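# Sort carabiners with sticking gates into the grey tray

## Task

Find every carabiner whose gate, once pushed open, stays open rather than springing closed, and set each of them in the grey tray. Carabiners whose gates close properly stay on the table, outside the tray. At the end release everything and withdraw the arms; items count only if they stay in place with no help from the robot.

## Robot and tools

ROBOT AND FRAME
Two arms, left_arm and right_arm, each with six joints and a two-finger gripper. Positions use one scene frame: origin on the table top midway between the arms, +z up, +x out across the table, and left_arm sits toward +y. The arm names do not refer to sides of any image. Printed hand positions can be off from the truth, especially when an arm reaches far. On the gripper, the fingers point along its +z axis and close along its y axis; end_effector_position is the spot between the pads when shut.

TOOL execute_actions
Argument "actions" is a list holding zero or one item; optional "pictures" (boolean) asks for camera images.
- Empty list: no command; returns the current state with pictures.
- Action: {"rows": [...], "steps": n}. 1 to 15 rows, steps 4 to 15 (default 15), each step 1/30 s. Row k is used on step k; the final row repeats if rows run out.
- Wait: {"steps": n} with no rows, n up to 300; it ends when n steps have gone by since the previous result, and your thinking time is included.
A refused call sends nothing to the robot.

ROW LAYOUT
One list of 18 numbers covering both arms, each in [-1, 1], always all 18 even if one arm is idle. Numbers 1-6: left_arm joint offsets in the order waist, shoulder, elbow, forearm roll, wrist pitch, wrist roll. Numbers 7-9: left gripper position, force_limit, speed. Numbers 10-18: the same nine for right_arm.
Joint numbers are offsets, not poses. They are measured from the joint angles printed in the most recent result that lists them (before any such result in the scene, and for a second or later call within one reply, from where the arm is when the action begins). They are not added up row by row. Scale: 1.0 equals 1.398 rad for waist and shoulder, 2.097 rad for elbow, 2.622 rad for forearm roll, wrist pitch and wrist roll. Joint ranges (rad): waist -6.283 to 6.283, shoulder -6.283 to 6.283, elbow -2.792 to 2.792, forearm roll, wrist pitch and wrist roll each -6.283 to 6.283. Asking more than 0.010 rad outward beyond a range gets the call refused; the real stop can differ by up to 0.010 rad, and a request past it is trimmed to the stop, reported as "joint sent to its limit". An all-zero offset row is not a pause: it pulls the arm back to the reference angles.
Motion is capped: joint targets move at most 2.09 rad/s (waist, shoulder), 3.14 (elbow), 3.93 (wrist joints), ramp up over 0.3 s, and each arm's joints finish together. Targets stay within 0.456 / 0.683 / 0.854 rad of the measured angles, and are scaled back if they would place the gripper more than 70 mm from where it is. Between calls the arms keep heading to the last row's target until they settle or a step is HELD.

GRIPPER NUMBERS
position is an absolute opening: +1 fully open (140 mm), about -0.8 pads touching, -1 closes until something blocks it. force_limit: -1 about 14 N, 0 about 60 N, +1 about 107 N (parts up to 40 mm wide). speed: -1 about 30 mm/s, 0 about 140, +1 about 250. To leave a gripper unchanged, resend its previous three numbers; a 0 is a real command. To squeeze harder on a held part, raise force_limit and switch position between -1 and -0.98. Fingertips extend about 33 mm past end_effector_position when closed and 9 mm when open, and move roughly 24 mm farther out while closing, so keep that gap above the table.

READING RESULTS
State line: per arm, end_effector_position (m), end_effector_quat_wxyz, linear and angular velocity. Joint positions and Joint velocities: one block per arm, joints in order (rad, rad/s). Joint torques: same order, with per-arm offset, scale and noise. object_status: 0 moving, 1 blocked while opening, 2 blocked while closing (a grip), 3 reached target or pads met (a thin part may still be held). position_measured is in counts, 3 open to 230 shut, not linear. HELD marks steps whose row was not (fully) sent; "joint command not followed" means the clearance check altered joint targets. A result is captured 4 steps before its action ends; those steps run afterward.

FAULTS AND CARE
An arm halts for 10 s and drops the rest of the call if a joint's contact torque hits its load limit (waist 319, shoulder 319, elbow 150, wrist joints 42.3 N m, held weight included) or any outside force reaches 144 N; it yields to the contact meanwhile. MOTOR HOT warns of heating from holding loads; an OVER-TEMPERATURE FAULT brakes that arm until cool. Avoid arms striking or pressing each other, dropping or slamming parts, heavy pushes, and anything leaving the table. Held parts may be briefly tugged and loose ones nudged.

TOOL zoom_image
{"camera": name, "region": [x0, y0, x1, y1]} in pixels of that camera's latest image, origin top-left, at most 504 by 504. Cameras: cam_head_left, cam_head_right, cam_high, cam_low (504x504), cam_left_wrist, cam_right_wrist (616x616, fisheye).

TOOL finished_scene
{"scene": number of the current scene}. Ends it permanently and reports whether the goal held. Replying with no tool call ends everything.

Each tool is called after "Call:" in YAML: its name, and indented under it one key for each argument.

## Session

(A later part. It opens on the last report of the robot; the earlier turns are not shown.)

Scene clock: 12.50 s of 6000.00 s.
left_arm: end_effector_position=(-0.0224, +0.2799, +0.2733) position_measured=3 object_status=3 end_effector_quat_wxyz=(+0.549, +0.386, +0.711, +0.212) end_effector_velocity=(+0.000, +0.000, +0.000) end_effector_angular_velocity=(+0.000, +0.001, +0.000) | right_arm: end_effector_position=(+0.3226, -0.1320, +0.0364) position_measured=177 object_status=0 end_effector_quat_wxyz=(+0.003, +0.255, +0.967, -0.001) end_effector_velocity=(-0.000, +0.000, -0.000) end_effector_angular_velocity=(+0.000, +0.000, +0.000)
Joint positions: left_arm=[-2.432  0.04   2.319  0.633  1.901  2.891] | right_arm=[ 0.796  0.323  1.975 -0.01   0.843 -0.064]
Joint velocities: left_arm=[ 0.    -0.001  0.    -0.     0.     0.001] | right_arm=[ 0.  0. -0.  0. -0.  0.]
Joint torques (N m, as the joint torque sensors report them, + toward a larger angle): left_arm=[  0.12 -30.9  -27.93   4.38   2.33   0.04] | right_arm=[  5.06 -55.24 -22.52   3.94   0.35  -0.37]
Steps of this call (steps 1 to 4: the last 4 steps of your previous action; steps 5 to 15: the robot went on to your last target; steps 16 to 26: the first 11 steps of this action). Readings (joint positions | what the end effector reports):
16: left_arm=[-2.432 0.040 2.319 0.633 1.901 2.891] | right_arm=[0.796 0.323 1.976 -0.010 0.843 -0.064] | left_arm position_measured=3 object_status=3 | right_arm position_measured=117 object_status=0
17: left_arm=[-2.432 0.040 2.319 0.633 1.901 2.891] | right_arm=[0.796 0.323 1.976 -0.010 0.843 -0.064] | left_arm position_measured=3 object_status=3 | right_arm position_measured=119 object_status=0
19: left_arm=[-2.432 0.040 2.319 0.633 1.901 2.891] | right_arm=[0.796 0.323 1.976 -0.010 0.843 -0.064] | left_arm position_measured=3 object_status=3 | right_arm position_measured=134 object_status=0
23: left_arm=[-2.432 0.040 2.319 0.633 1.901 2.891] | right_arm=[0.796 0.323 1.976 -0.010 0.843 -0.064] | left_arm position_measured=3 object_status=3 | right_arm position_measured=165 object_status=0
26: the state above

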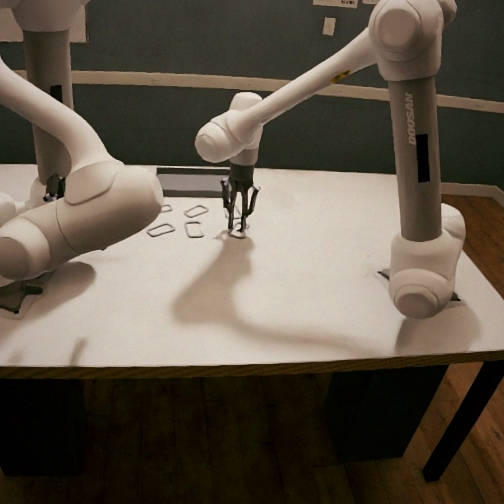

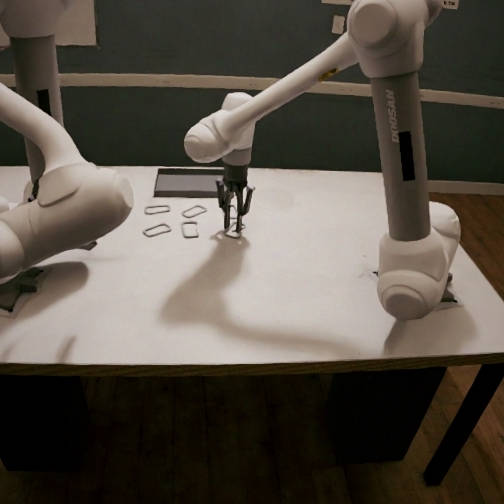

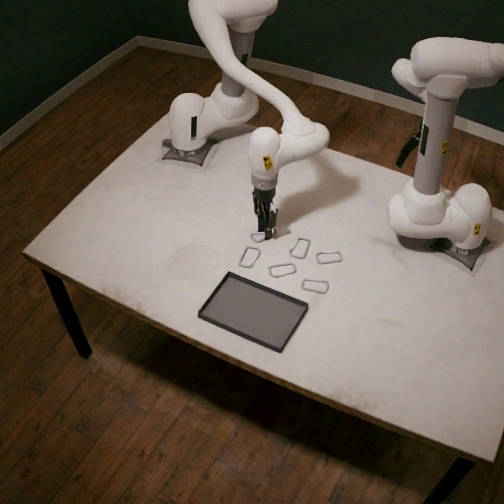

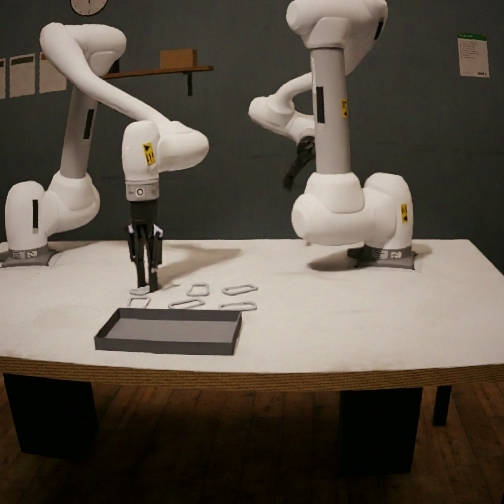

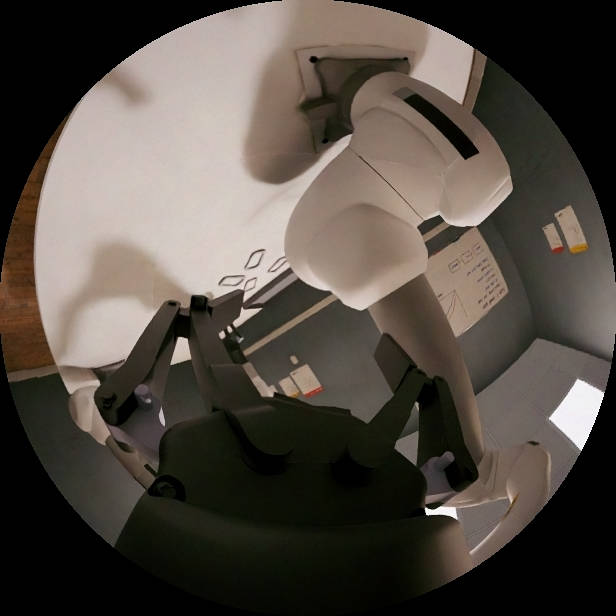

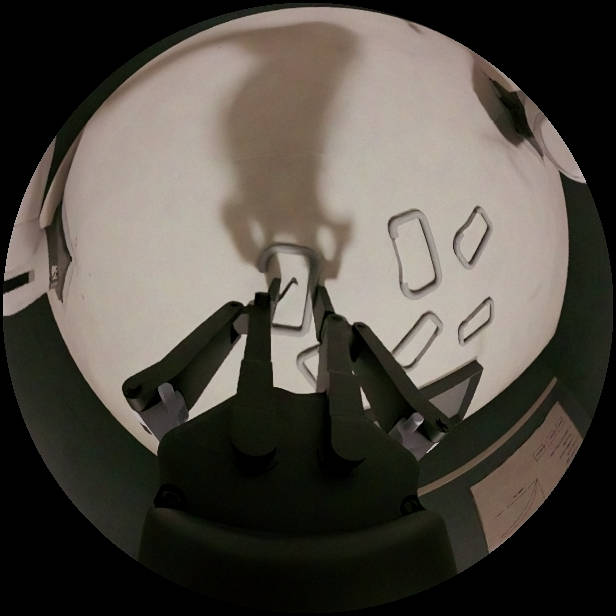

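Call:
execute_actions:
  actions:
    - {"rows":[[0,0,0,0,0,0,1,0,0,0,-0.002,-0.0009,0,0.0017,0,-0.6,-0.2,0],[0,0,0,0,0,0,1,0,0,0,-0.002,-0.0009,0,0.0017,0,-0.6,-0.2,0],[0,0,0,0,0,0,1,0,0,0,-0.002,-0.0009,0,0.0017,0,-0.6,-0.2,0],[0,0,0,0,0,0,1,0,0,0,-0.002,-0.0009,0,0.0017,0,-0.62,-0.2,0],[0,0,0,0,0,0,1,0,0,0,-0.002,-0.0009,0,0.0017,0,-0.62,-0.2,0],[0,0,0,0,0,0,1,0,0,0,-0.002,-0.0009,0,0.0017,0,-0.62,-0.2,0],[0,0,0,0,0,0,1,0,0,0,-0.039,-0.0172,0,0.0347,0,-0.62,-0.2,0]],"steps":15}

Call:
execute_actions:
  actions:
    - {"steps":10}
  pictures: true

Scene clock: 13.13 s of 6000.00 s.
left_arm: end_effector_position=(-0.0224, +0.2799, +0.2733) position_measured=3 object_status=3 end_effector_quat_wxyz=(+0.549, +0.386, +0.711, +0.212) end_effector_velocity=(-0.000, -0.000, -0.000) end_effector_angular_velocity=(+0.001, -0.002, -0.001) | right_arm: end_effector_position=(+0.3230, -0.1318, +0.0736) position_measured=177 object_status=2 end_effector_quat_wxyz=(+0.004, +0.255, +0.967, -0.001) end_effector_velocity=(-0.004, -0.007, +0.235) end_effector_angular_velocity=(+0.005, -0.006, -0.003)
Joint positions: left_arm=[-2.432  0.04   2.319  0.633  1.901  2.891] | right_arm=[ 0.796  0.281  1.948 -0.01   0.911 -0.064]
Joint velocities: left_arm=[-0.     0.001 -0.     0.001  0.     0.   ] | right_arm=[ 0.    -0.264 -0.166 -0.     0.422  0.   ]
Joint torques (N m, as the joint torque sensors report them, + toward a larger angle): left_arm=[ -0.14 -31.64 -27.78   4.3    2.29  -0.04] | right_arm=[ -0.21 -34.34 -19.59   2.15  -0.54  -0.24]
Steps of this call (steps 1 to 4: the last 4 steps of your previous action; steps 5 to 8: the robot went on to your last target; steps 9 to 19: the first 11 steps of this action). Readings (joint positions | what the end effector reports):
9: left_arm=[-2.432 0.040 2.319 0.633 1.901 2.891] | right_arm=[0.796 0.323 1.975 -0.010 0.843 -0.064] | left_arm position_measured=3 object_status=3 | right_arm position_measured=177 object_status=2
10: left_arm=[-2.432 0.040 2.319 0.633 1.901 2.891] | right_arm=[0.796 0.322 1.975 -0.010 0.844 -0.064] | left_arm position_measured=3 object_status=3 | right_arm position_measured=177 object_status=2
12: left_arm=[-2.432 0.040 2.319 0.633 1.901 2.891] | right_arm=[0.796 0.321 1.974 -0.010 0.846 -0.064] | left_arm position_measured=3 object_status=3 | right_arm position_measured=177 object_status=0
16: left_arm=[-2.432 0.040 2.319 0.633 1.901 2.891] | right_arm=[0.796 0.317 1.971 -0.010 0.854 -0.064] | left_arm position_measured=3 object_status=3 | right_arm position_measured=177 object_status=0
19: the state above

Scene clock: 13.47 s of 6000.00 s.
left_arm: end_effector_position=(-0.0224, +0.2799, +0.2733) position_measured=3 object_status=3 end_effector_quat_wxyz=(+0.549, +0.386, +0.711, +0.212) end_effector_velocity=(+0.000, -0.000, +0.000) end_effector_angular_velocity=(-0.001, +0.001, +0.001) | right_arm: end_effector_position=(+0.3225, -0.1326, +0.0854) position_measured=177 object_status=2 end_effector_quat_wxyz=(+0.004, +0.256, +0.967, -0.001) end_effector_velocity=(-0.000, -0.000, +0.001) end_effector_angular_velocity=(-0.000, -0.000, +0.001)
Joint positions: left_arm=[-2.432  0.04   2.319  0.633  1.901  2.891] | right_arm=[ 0.796  0.268  1.939 -0.01   0.934 -0.064]
Joint velocities: left_arm=[ 0.001 -0.001  0.     0.    -0.    -0.   ] | right_arm=[ 0.    -0.001 -0.    -0.     0.002 -0.   ]
Joint torques (N m, as the joint torque sensors report them, + toward a larger angle): left_arm=[ -0.33 -31.08 -27.52   4.38   2.27   0.11] | right_arm=[  1.03 -60.7  -32.11   3.72  -0.33  -0.51]
Kept back: nothing.
Steps of this call (steps 1 to 4: the last 4 steps of your previous action; steps 5 to 10: the robot went on to your last target). Readings (joint positions | what the end effector reports):
1: left_arm=[-2.432 0.040 2.319 0.633 1.901 2.891] | right_arm=[0.796 0.275 1.944 -0.010 0.922 -0.064] | left_arm position_measured=3 object_status=3 | right_arm position_measured=177 object_status=2
2: left_arm=[-2.432 0.040 2.319 0.633 1.901 2.891] | right_arm=[0.796 0.271 1.942 -0.010 0.928 -0.064] | left_arm position_measured=3 object_status=3 | right_arm position_measured=177 object_status=2
4: left_arm=[-2.432 0.040 2.319 0.633 1.901 2.891] | right_arm=[0.796 0.269 1.940 -0.010 0.932 -0.064] | left_arm position_measured=3 object_status=3 | right_arm position_measured=177 object_status=2
8: left_arm=[-2.432 0.040 2.319 0.633 1.901 2.891] | right_arm=[0.796 0.268 1.939 -0.010 0.934 -0.064] | left_arm position_measured=3 object_status=3 | right_arm position_measured=177 object_status=2
10: the state above

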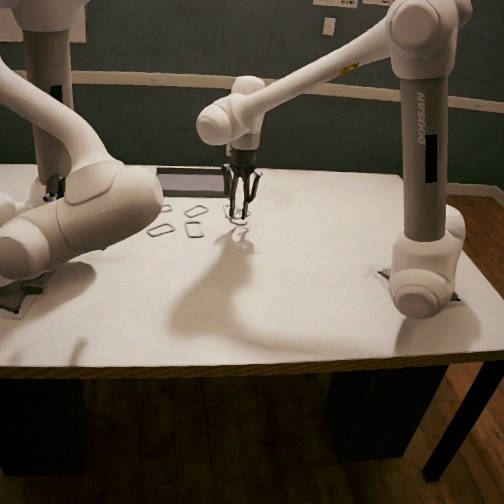

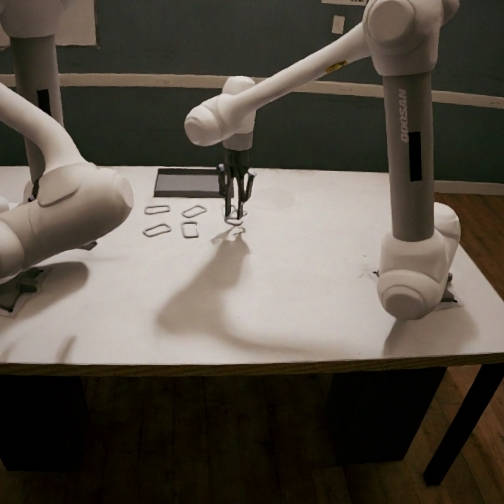

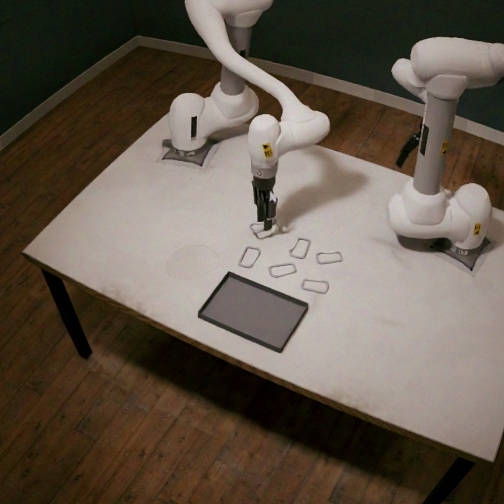

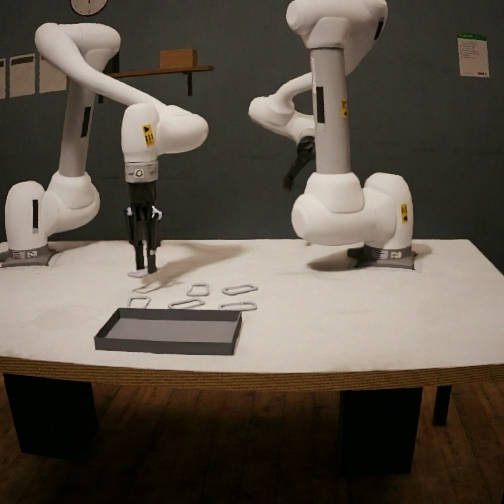

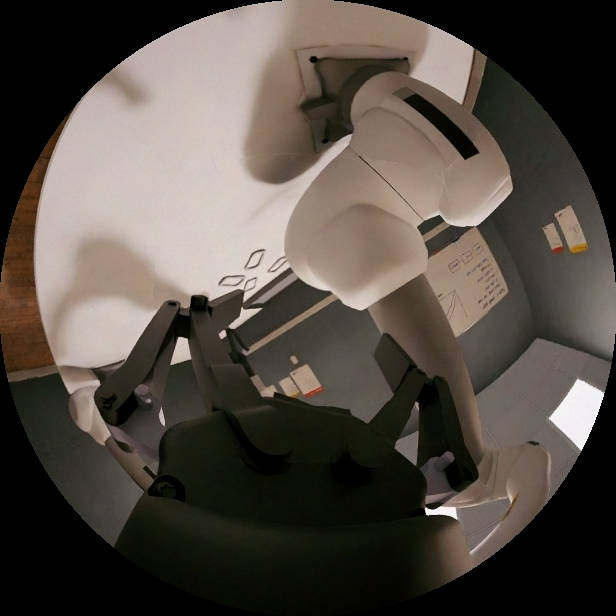

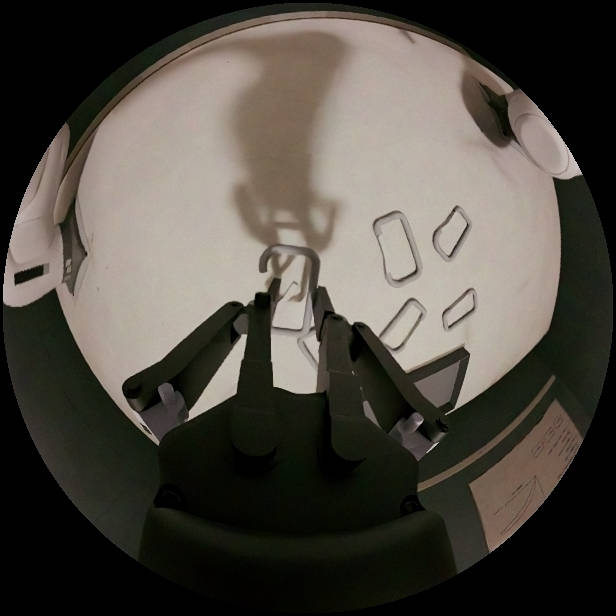

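Call:
execute_actions:
  actions:
    - {"rows":[[0,0,0,0,0,0,1,0,0,-0.169,0.2235,-0.2512,0,0.082,0,-0.62,-0.2,0]],"steps":15}

Call:
execute_actions:
  actions:
    - {"steps":18}
  pictures: true

Scene clock: 14.07 s of 6000.00 s.
left_arm: end_effector_position=(-0.0224, +0.2799, +0.2733) position_measured=3 object_status=3 end_effector_quat_wxyz=(+0.549, +0.386, +0.711, +0.212) end_effector_velocity=(-0.001, -0.000, -0.000) end_effector_angular_velocity=(+0.002, -0.001, -0.003) | right_arm: end_effector_position=(+0.4432, -0.0840, +0.1012) position_measured=177 object_status=2 end_effector_quat_wxyz=(+0.004, +0.305, +0.952, -0.001) end_effector_velocity=(+0.405, +0.114, +0.036) end_effector_angular_velocity=(-0.002, -0.001, -0.334)
Joint positions: left_arm=[-2.432  0.04   2.319  0.633  1.901  2.891] | right_arm=[ 0.694  0.403  1.712 -0.01   1.027 -0.064]
Joint velocities: left_arm=[-0.003  0.001 -0.     0.     0.     0.001] | right_arm=[-0.332  0.437 -0.735 -0.     0.299 -0.   ]
Joint torques (N m, as the joint torque sensors report them, + toward a larger angle): left_arm=[ -0.37 -31.08 -27.6    4.38   2.19   0.01] | right_arm=[  1.78 -77.91 -33.64   3.69   0.01  -0.4 ]
Steps of this call (steps 1 to 7: the robot went on to your last target; steps 8 to 18: the first 11 steps of this action). Readings (joint positions | what the end effector reports):
8: left_arm=[-2.432 0.040 2.319 0.633 1.901 2.891] | right_arm=[0.795 0.268 1.939 -0.010 0.934 -0.064] | left_arm position_measured=3 object_status=3 | right_arm position_measured=177 object_status=2
9: left_arm=[-2.432 0.040 2.319 0.633 1.901 2.891] | right_arm=[0.793 0.271 1.934 -0.010 0.937 -0.064] | left_arm position_measured=3 object_status=3 | right_arm position_measured=177 object_status=2
11: left_arm=[-2.432 0.040 2.319 0.633 1.901 2.891] | right_arm=[0.774 0.297 1.890 -0.010 0.954 -0.064] | left_arm position_measured=3 object_status=3 | right_arm position_measured=177 object_status=2
15: left_arm=[-2.432 0.040 2.319 0.633 1.901 2.891] | right_arm=[0.727 0.359 1.786 -0.010 0.997 -0.064] | left_arm position_measured=3 object_status=3 | right_arm position_measured=177 object_status=2
18: the state above

Scene clock: 14.67 s of 6000.00 s.
left_arm: end_effector_position=(-0.0224, +0.2799, +0.2733) position_measured=3 object_status=3 end_effector_quat_wxyz=(+0.549, +0.386, +0.711, +0.212) end_effector_velocity=(-0.000, +0.000, +0.000) end_effector_angular_velocity=(+0.001, +0.000, -0.000) | right_arm: end_effector_position=(+0.6104, -0.0603, +0.1092) position_measured=177 object_status=2 end_effector_quat_wxyz=(+0.004, +0.368, +0.930, -0.002) end_effector_velocity=(+0.006, +0.001, -0.001) end_effector_angular_velocity=(-0.000, +0.000, -0.004)
Joint positions: left_arm=[-2.432  0.04   2.319  0.633  1.901  2.891] | right_arm=[ 0.56   0.58   1.413 -0.01   1.149 -0.064]
Joint velocities: left_arm=[-0.    -0.     0.    -0.     0.     0.001] | right_arm=[-0.004  0.007 -0.01  -0.     0.003 -0.   ]
Joint torques (N m, as the joint torque sensors report them, + toward a larger angle): left_arm=[ -0.1  -31.68 -27.97   4.25   2.17  -0.03] | right_arm=[  4.38 -95.52 -35.84   3.69  -0.35  -0.46]
Kept back: nothing.
Steps of this call (steps 1 to 4: the last 4 steps of your previous action; steps 5 to 18: the robot went on to your last target). Readings (joint positions | what the end effector reports):
1: left_arm=[-2.432 0.040 2.319 0.633 1.901 2.891] | right_arm=[0.683 0.418 1.687 -0.010 1.037 -0.064] | left_arm position_measured=3 object_status=3 | right_arm position_measured=177 object_status=2
2: left_arm=[-2.432 0.040 2.319 0.633 1.901 2.891] | right_arm=[0.671 0.433 1.662 -0.010 1.047 -0.064] | left_arm position_measured=3 object_status=3 | right_arm position_measured=177 object_status=2
4: left_arm=[-2.432 0.040 2.319 0.633 1.901 2.891] | right_arm=[0.649 0.462 1.612 -0.010 1.068 -0.064] | left_arm position_measured=3 object_status=3 | right_arm position_measured=177 object_status=2
8: left_arm=[-2.432 0.040 2.319 0.633 1.901 2.891] | right_arm=[0.604 0.522 1.511 -0.010 1.109 -0.064] | left_arm position_measured=3 object_status=3 | right_arm position_measured=177 object_status=2
18: the state above

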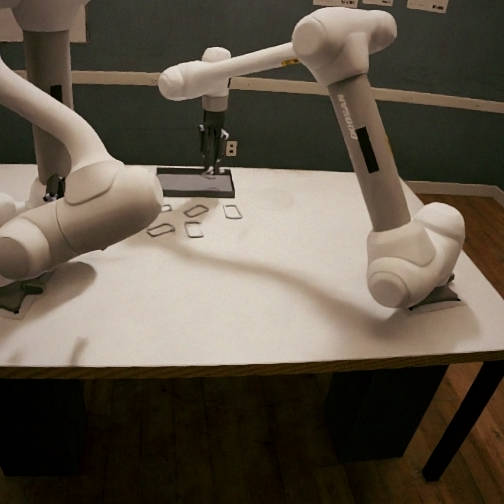

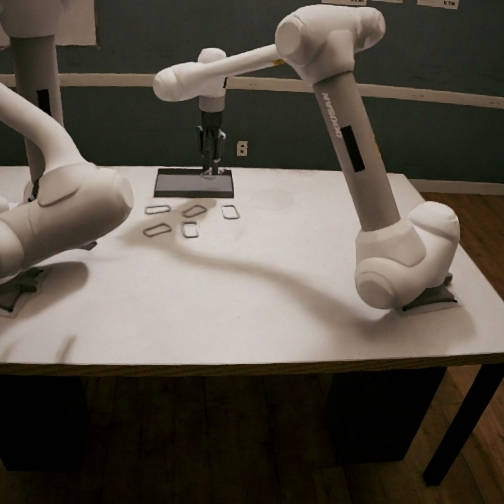

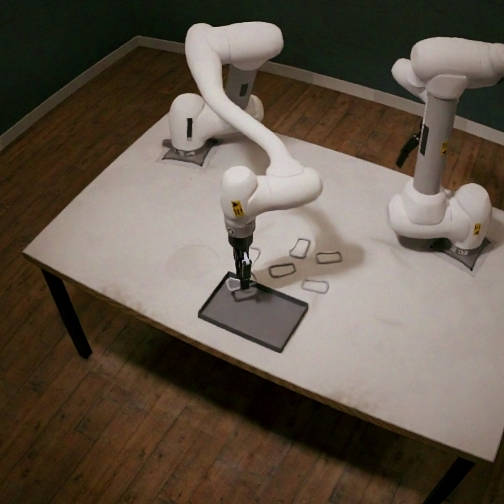

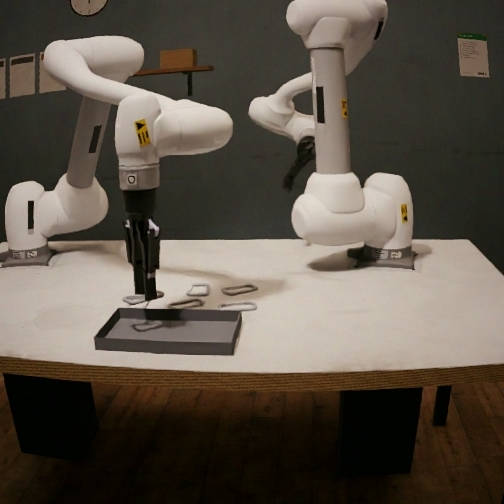

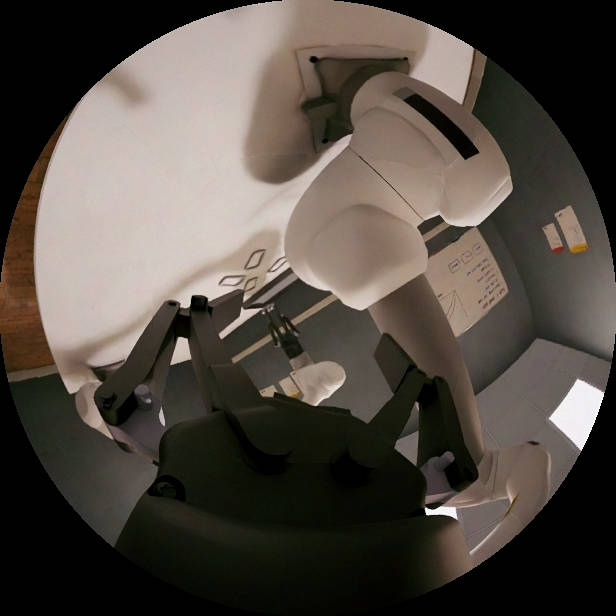

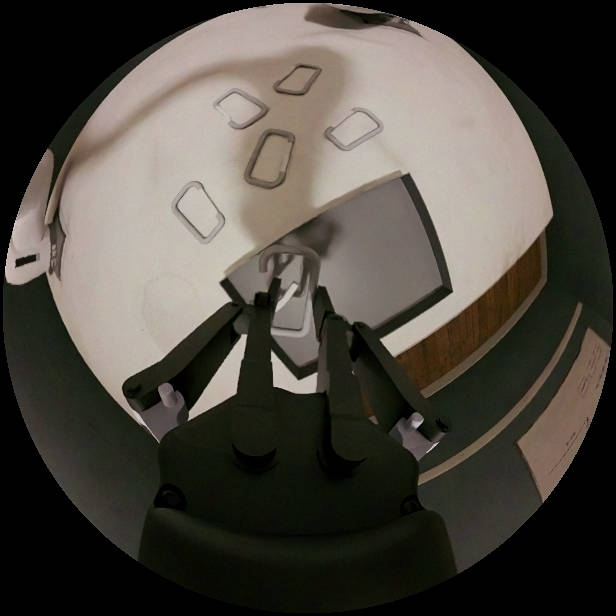

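Call:
execute_actions:
  actions:
    - {"rows":[[0,0,0,0,0,0,1,0,0,0.001,0.0607,-0.0125,0,-0.0225,0,-0.62,-0.2,0]],"steps":15}

Call:
execute_actions:
  actions:
    - {"rows":[[0,0,0,0,0,0,1,0,0,0,0,0,0,0,0,0.1,-0.2,0]],"steps":15}
  pictures: true

Scene clock: 15.27 s of 6000.00 s.
left_arm: end_effector_position=(-0.0224, +0.2799, +0.2733) position_measured=3 object_status=3 end_effector_quat_wxyz=(+0.549, +0.386, +0.711, +0.212) end_effector_velocity=(+0.000, -0.000, -0.000) end_effector_angular_velocity=(-0.002, +0.000, +0.000) | right_arm: end_effector_position=(+0.6304, -0.0403, +0.0498) position_measured=177 object_status=2 end_effector_quat_wxyz=(+0.004, +0.368, +0.930, -0.002) end_effector_velocity=(+0.001, +0.003, -0.009) end_effector_angular_velocity=(-0.000, +0.001, +0.002)
Joint positions: left_arm=[-2.432  0.04   2.319  0.633  1.901  2.891] | right_arm=[ 0.561  0.664  1.387 -0.01   1.09  -0.064]
Joint velocities: left_arm=[ 0.     0.    -0.     0.    -0.    -0.002] | right_arm=[ 0.001  0.011 -0.001  0.    -0.009 -0.001]
Joint torques (N m, as the joint torque sensors report them, + toward a larger angle): left_arm=[  0.14 -31.26 -27.5    4.34   2.25   0.  ] | right_arm=[   4.19 -103.53  -36.8     4.05   -0.56   -0.44]
Steps of this call (steps 1 to 7: the robot went on to your last target; steps 8 to 18: the first 11 steps of this action). Readings (joint positions | what the end effector reports):
8: left_arm=[-2.432 0.040 2.319 0.633 1.901 2.891] | right_arm=[0.559 0.581 1.412 -0.010 1.149 -0.064] | left_arm position_measured=3 object_status=3 | right_arm position_measured=177 object_status=2
9: left_arm=[-2.432 0.040 2.319 0.633 1.901 2.891] | right_arm=[0.559 0.584 1.411 -0.010 1.147 -0.064] | left_arm position_measured=3 object_status=3 | right_arm position_measured=177 object_status=2
11: left_arm=[-2.432 0.040 2.319 0.633 1.901 2.891] | right_arm=[0.559 0.613 1.402 -0.010 1.126 -0.064] | left_arm position_measured=3 object_status=3 | right_arm position_measured=177 object_status=2
15: left_arm=[-2.432 0.040 2.319 0.633 1.901 2.891] | right_arm=[0.560 0.662 1.388 -0.010 1.093 -0.064] | left_arm position_measured=3 object_status=3 | right_arm position_measured=177 object_status=2
18: the state above

Scene clock: 15.77 s of 6000.00 s.
left_arm: end_effector_position=(-0.0224, +0.2799, +0.2733) position_measured=3 object_status=3 end_effector_quat_wxyz=(+0.549, +0.386, +0.711, +0.212) end_effector_velocity=(+0.000, -0.001, +0.000) end_effector_angular_velocity=(-0.001, -0.001, -0.000) | right_arm: end_effector_position=(+0.6304, -0.0400, +0.0492) position_measured=117 object_status=0 end_effector_quat_wxyz=(+0.004, +0.367, +0.930, -0.002) end_effector_velocity=(-0.000, +0.000, -0.000) end_effector_angular_velocity=(-0.000, +0.000, -0.000)
Joint positions: left_arm=[-2.432  0.04   2.319  0.633  1.901  2.891] | right_arm=[ 0.561  0.665  1.387 -0.01   1.09  -0.064]
Joint velocities: left_arm=[0.001 0.    0.    0.002 0.    0.   ] | right_arm=[ 0.     0.001 -0.    -0.    -0.     0.001]
Joint torques (N m, as the joint torque sensors report them, + toward a larger angle): left_arm=[ -0.2  -31.13 -27.77   4.32   2.21   0.08] | right_arm=[   3.01 -102.69  -35.5     4.22   -0.05   -0.23]
Steps of this call (steps 1 to 4: the last 4 steps of your previous action; steps 5 to 15: the first 11 steps of this action, its rows measured from where the robot was after step 4). Readings (joint positions | what the end effector reports):
4: left_arm=[-2.432 0.040 2.319 0.633 1.901 2.891] | right_arm=[0.561 0.665 1.387 -0.010 1.090 -0.064] | left_arm position_measured=3 object_status=3 | right_arm position_measured=177 object_status=2
5: left_arm=[-2.432 0.040 2.319 0.633 1.901 2.891] | right_arm=[0.561 0.665 1.387 -0.010 1.090 -0.064] | left_arm position_measured=3 object_status=3 | right_arm position_measured=177 object_status=0
6: left_arm=[-2.432 0.040 2.319 0.633 1.901 2.891] | right_arm=[0.561 0.665 1.387 -0.010 1.090 -0.064] | left_arm position_measured=3 object_status=3 | right_arm position_measured=177 object_status=0
8: left_arm=[-2.432 0.040 2.319 0.633 1.901 2.891] | right_arm=[0.561 0.665 1.387 -0.010 1.090 -0.064] | left_arm position_measured=3 object_status=3 | right_arm position_measured=160 object_status=0
12: left_arm=[-2.432 0.040 2.319 0.633 1.901 2.891] | right_arm=[0.561 0.665 1.387 -0.010 1.090 -0.064] | left_arm position_measured=3 object_status=3 | right_arm position_measured=129 object_status=0
15: the state above

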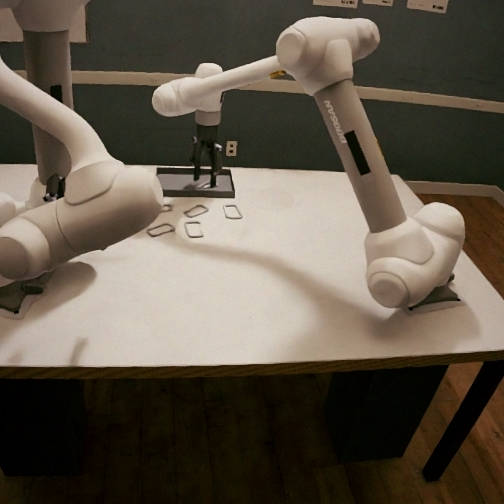

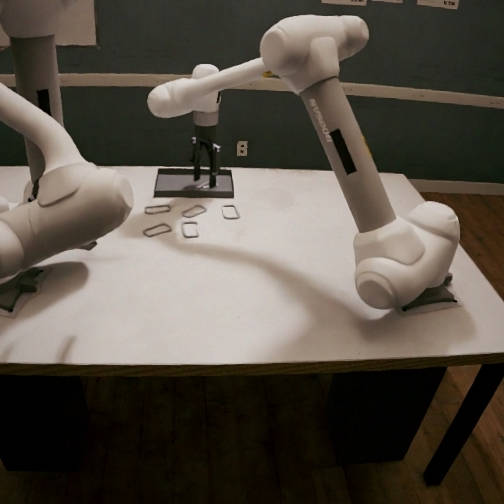

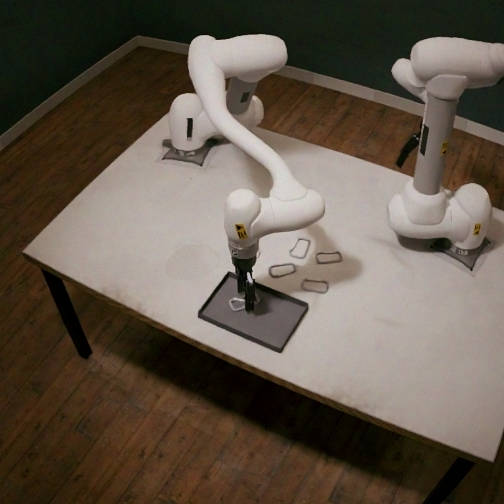

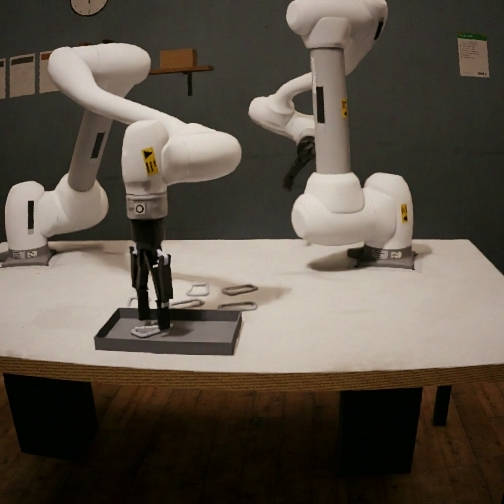

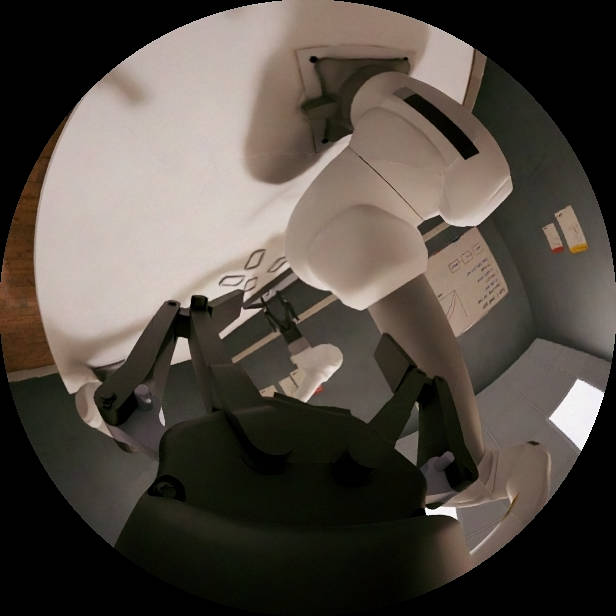

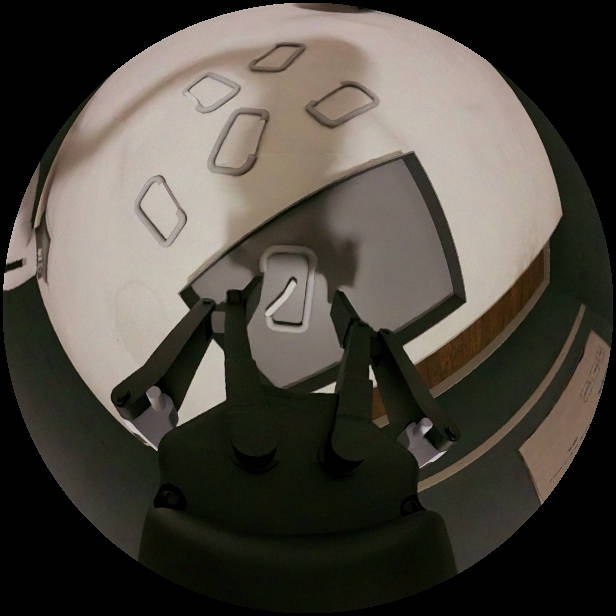

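Call:
execute_actions:
  actions:
    - {"rows":[[0,0,0,0,0,0,1,0,0,0,-0.0607,0.0125,0,0.0225,-0.1,0.1,-0.2,0]],"steps":10}

Call:
execute_actions:
  actions: []
  pictures: false

Scene clock: 16.47 s of 6000.00 s.
left_arm: end_effector_position=(-0.0224, +0.2799, +0.2733) position_measured=3 object_status=3 end_effector_quat_wxyz=(+0.549, +0.386, +0.711, +0.212) end_effector_velocity=(-0.000, -0.000, +0.000) end_effector_angular_velocity=(-0.001, +0.000, -0.001) | right_arm: end_effector_position=(+0.6181, -0.0516, +0.0868) position_measured=117 object_status=3 end_effector_quat_wxyz=(+0.004, +0.292, +0.957, -0.002) end_effector_velocity=(-0.102, -0.096, +0.336) end_effector_angular_velocity=(+0.017, -0.020, +1.341)
Joint positions: left_arm=[-2.432  0.04   2.319  0.633  1.901  2.891] | right_arm=[ 0.561  0.613  1.403 -0.01   1.126 -0.226]
Joint velocities: left_arm=[-0.001 -0.001 -0.     0.001 -0.    -0.   ] | right_arm=[ 0.    -0.462  0.123 -0.     0.301 -1.343]
Joint torques (N m, as the joint torque sensors report them, + toward a larger angle): left_arm=[ -0.09 -31.4  -27.74   4.43   2.28   0.06] | right_arm=[  1.88 -84.64 -31.85   3.64  -0.12   0.12]
Steps of this call (steps 1 to 4: the last 4 steps of your previous action; steps 5 to 15: the robot went on to your last target; steps 16 to 21: the first 6 steps of this action). Readings (joint positions | what the end effector reports):
16: left_arm=[-2.432 0.040 2.319 0.633 1.901 2.891] | right_arm=[0.561 0.665 1.387 -0.010 1.090 -0.064] | left_arm position_measured=3 object_status=3 | right_arm position_measured=117 object_status=3
17: left_arm=[-2.432 0.040 2.319 0.633 1.901 2.891] | right_arm=[0.561 0.663 1.388 -0.010 1.091 -0.071] | left_arm position_measured=3 object_status=3 | right_arm position_measured=117 object_status=3
19: left_arm=[-2.432 0.040 2.319 0.633 1.901 2.891] | right_arm=[0.561 0.645 1.393 -0.010 1.104 -0.127] | left_arm position_measured=3 object_status=3 | right_arm position_measured=117 object_status=3
21: the state above

Scene clock: 16.60 s of 6000.00 s.
left_arm: end_effector_position=(-0.0224, +0.2799, +0.2733) position_measured=3 object_status=3 end_effector_quat_wxyz=(+0.549, +0.386, +0.711, +0.212) end_effector_velocity=(+0.001, -0.000, -0.000) end_effector_angular_velocity=(-0.001, -0.000, +0.003) | right_arm: end_effector_position=(+0.6101, -0.0591, +0.1086) position_measured=117 object_status=3 end_effector_quat_wxyz=(+0.004, +0.246, +0.969, -0.002) end_effector_velocity=(-0.011, -0.010, +0.020) end_effector_angular_velocity=(-0.006, +0.006, +0.117)
Joint positions: left_arm=[-2.432  0.04   2.319  0.633  1.901  2.891] | right_arm=[ 0.561  0.581  1.413 -0.01   1.148 -0.321]
Joint velocities: left_arm=[ 0.003  0.     0.     0.    -0.    -0.001] | right_arm=[ 0.    -0.032  0.014 -0.     0.026 -0.117]
Joint torques (N m, as the joint torque sensors report them, + toward a larger angle): left_arm=[ -0.47 -31.37 -27.79   4.3    2.25   0.  ] | right_arm=[  1.29 -71.6  -32.1    3.54  -0.41  -0.62]
Kept back: nothing.
Steps of this call (steps 1 to 4: the last 4 steps of your previous action). Readings (joint positions | what the end effector reports):
1: left_arm=[-2.432 0.040 2.319 0.633 1.901 2.891] | right_arm=[0.561 0.599 1.407 -0.010 1.135 -0.266] | left_arm position_measured=3 object_status=3 | right_arm position_measured=117 object_status=3
2: left_arm=[-2.432 0.040 2.319 0.633 1.901 2.891] | right_arm=[0.561 0.589 1.410 -0.010 1.142 -0.295] | left_arm position_measured=3 object_status=3 | right_arm position_measured=117 object_status=3
4: the state above

Call:
execute_actions:
  actions:
    - {"rows":[[0,0,0,0,0,0,1,0,0,0.0772,-0.1675,0.1735,0,-0.0496,-0.2502,0.1,-0.2,0]],"steps":15}

Call:
execute_actions:
  actions:
    - {"steps":10}
  pictures: true

Scene clock: 17.10 s of 6000.00 s.
left_arm: end_effector_position=(-0.0224, +0.2799, +0.2733) position_measured=3 object_status=3 end_effector_quat_wxyz=(+0.549, +0.386, +0.711, +0.212) end_effector_velocity=(+0.000, -0.000, -0.000) end_effector_angular_velocity=(+0.002, -0.001, -0.001) | right_arm: end_effector_position=(+0.5032, -0.0912, +0.1125) position_measured=117 object_status=3 end_effector_quat_wxyz=(+0.003, +0.015, +1.000, -0.003) end_effector_velocity=(-0.359, -0.136, -0.002) end_effector_angular_velocity=(-0.005, +0.006, +1.546)
Joint positions: left_arm=[-2.432  0.04   2.319  0.633  1.901  2.891] | right_arm=[ 0.626  0.439  1.633 -0.01   1.069 -0.721]
Joint velocities: left_arm=[ 0.001  0.     0.     0.001 -0.     0.002] | right_arm=[ 0.222 -0.48   0.741 -0.    -0.266 -1.322]
Joint torques (N m, as the joint torque sensors report them, + toward a larger angle): left_arm=[  0.12 -31.86 -27.79   4.26   2.15   0.  ] | right_arm=[  2.15 -80.68 -33.6    4.01  -0.14  -0.43]
Steps of this call (steps 1 to 4: the robot went on to your last target; steps 5 to 15: the first 11 steps of this action). Readings (joint positions | what the end effector reports):
5: left_arm=[-2.432 0.040 2.319 0.633 1.901 2.891] | right_arm=[0.561 0.580 1.413 -0.010 1.149 -0.326] | left_arm position_measured=3 object_status=3 | right_arm position_measured=117 object_status=3
6: left_arm=[-2.432 0.040 2.319 0.633 1.901 2.891] | right_arm=[0.562 0.578 1.417 -0.010 1.148 -0.334] | left_arm position_measured=3 object_status=3 | right_arm position_measured=117 object_status=3
8: left_arm=[-2.432 0.040 2.319 0.633 1.901 2.891] | right_arm=[0.571 0.558 1.448 -0.010 1.135 -0.390] | left_arm position_measured=3 object_status=3 | right_arm position_measured=117 object_status=3
12: left_arm=[-2.432 0.040 2.319 0.633 1.901 2.891] | right_arm=[0.604 0.487 1.558 -0.010 1.096 -0.585] | left_arm position_measured=3 object_status=3 | right_arm position_measured=117 object_status=3
15: the state above

Scene clock: 17.43 s of 6000.00 s.
left_arm: end_effector_position=(-0.0224, +0.2799, +0.2733) position_measured=3 object_status=3 end_effector_quat_wxyz=(+0.549, +0.386, +0.711, +0.212) end_effector_velocity=(+0.000, +0.000, -0.000) end_effector_angular_velocity=(-0.001, -0.000, +0.001) | right_arm: end_effector_position=(+0.4353, -0.1209, +0.1095) position_measured=117 object_status=3 end_effector_quat_wxyz=(+0.003, -0.133, +0.991, -0.003) end_effector_velocity=(-0.008, -0.005, -0.002) end_effector_angular_velocity=(-0.002, +0.001, +0.038)
Joint positions: left_arm=[-2.432  0.04   2.319  0.633  1.901  2.891] | right_arm=[ 0.668  0.348  1.775 -0.01   1.018 -0.975]
Joint velocities: left_arm=[ 0.001  0.    -0.    -0.     0.    -0.001] | right_arm=[ 0.004 -0.009  0.019 -0.001 -0.007 -0.033]
Joint torques (N m, as the joint torque sensors report them, + toward a larger angle): left_arm=[ -0.11 -31.33 -27.72   4.37   2.29   0.1 ] | right_arm=[  1.21 -71.99 -33.64   4.09  -0.21  -0.59]
Kept back: nothing.
Steps of this call (steps 1 to 4: the last 4 steps of your previous action; steps 5 to 10: the robot went on to your last target). Readings (joint positions | what the end effector reports):
1: left_arm=[-2.432 0.040 2.319 0.633 1.901 2.891] | right_arm=[0.634 0.423 1.659 -0.010 1.060 -0.766] | left_arm position_measured=3 object_status=3 | right_arm position_measured=117 object_status=3
2: left_arm=[-2.432 0.040 2.319 0.633 1.901 2.891] | right_arm=[0.641 0.407 1.684 -0.010 1.051 -0.811] | left_arm position_measured=3 object_status=3 | right_arm position_measured=117 object_status=3
4: left_arm=[-2.432 0.040 2.319 0.633 1.901 2.891] | right_arm=[0.655 0.377 1.730 -0.010 1.035 -0.893] | left_arm position_measured=3 object_status=3 | right_arm position_measured=117 object_status=3
8: left_arm=[-2.432 0.040 2.319 0.633 1.901 2.891] | right_arm=[0.668 0.349 1.773 -0.010 1.019 -0.970] | left_arm position_measured=3 object_status=3 | right_arm position_measured=117 object_status=3
10: the state above

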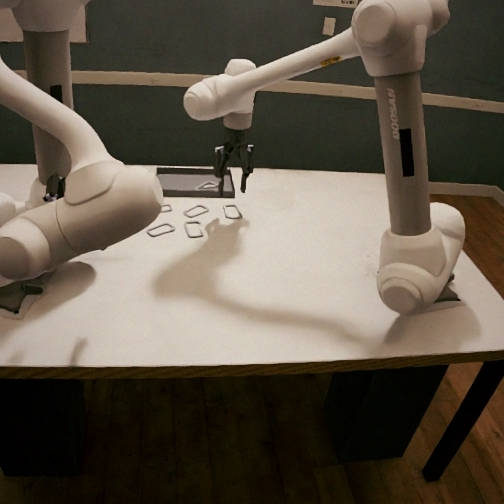

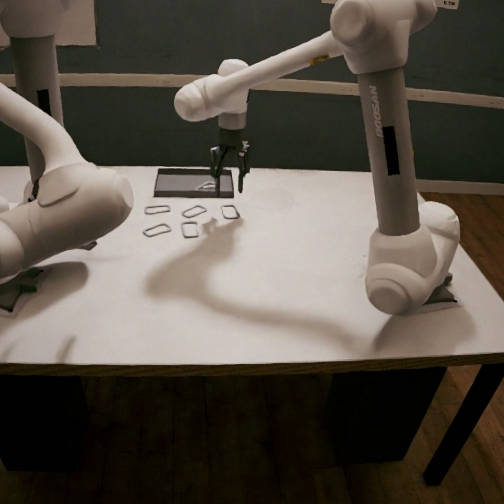

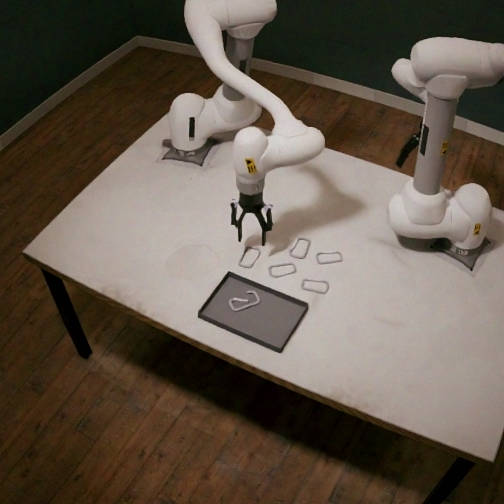

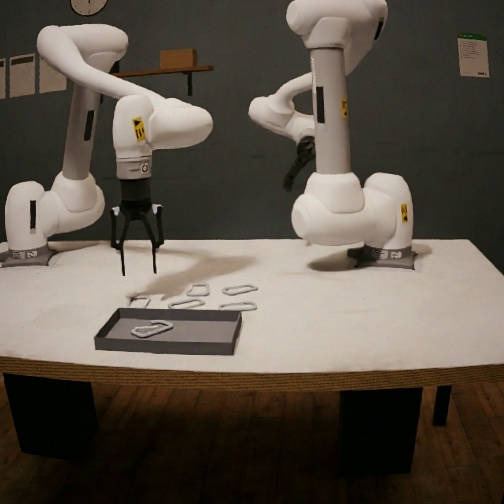

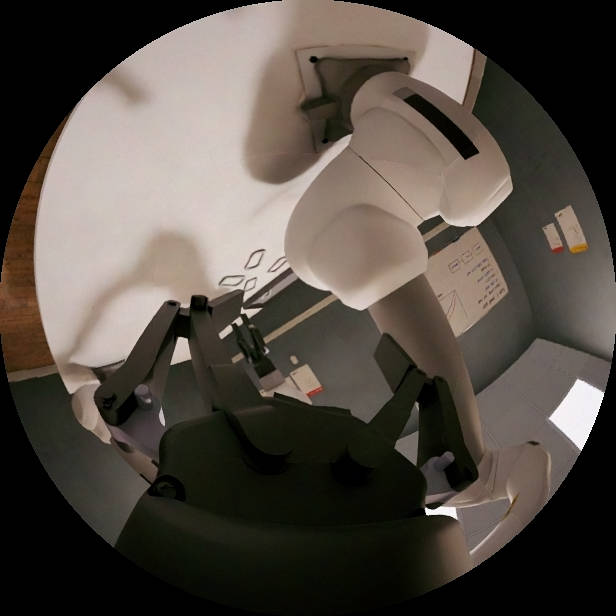

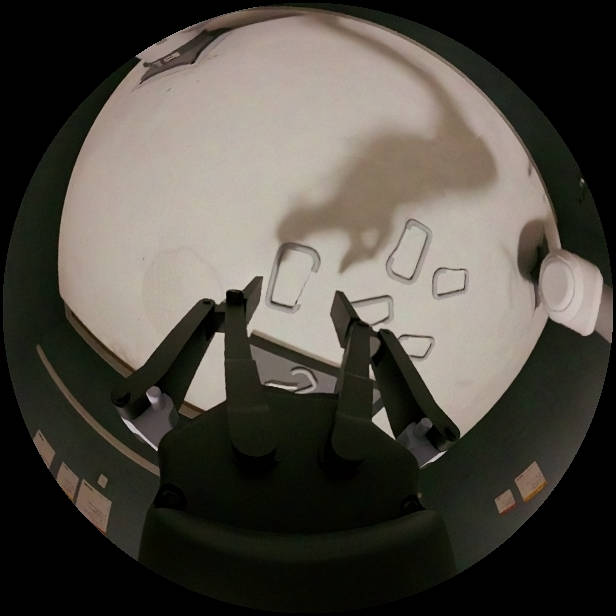

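Call:
zoom_image:
  camera: "cam_right_wrist"
  region: [220, 210, 400, 390]

Region (220, 210, 400, 390) of cam_right_wrist's 616x616 image, scaled by 2.800, with more detail than that image has.

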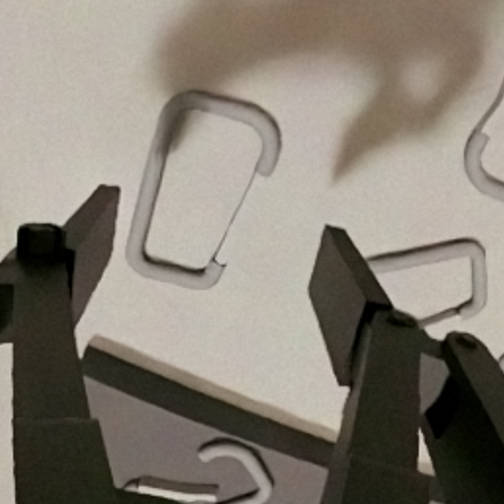

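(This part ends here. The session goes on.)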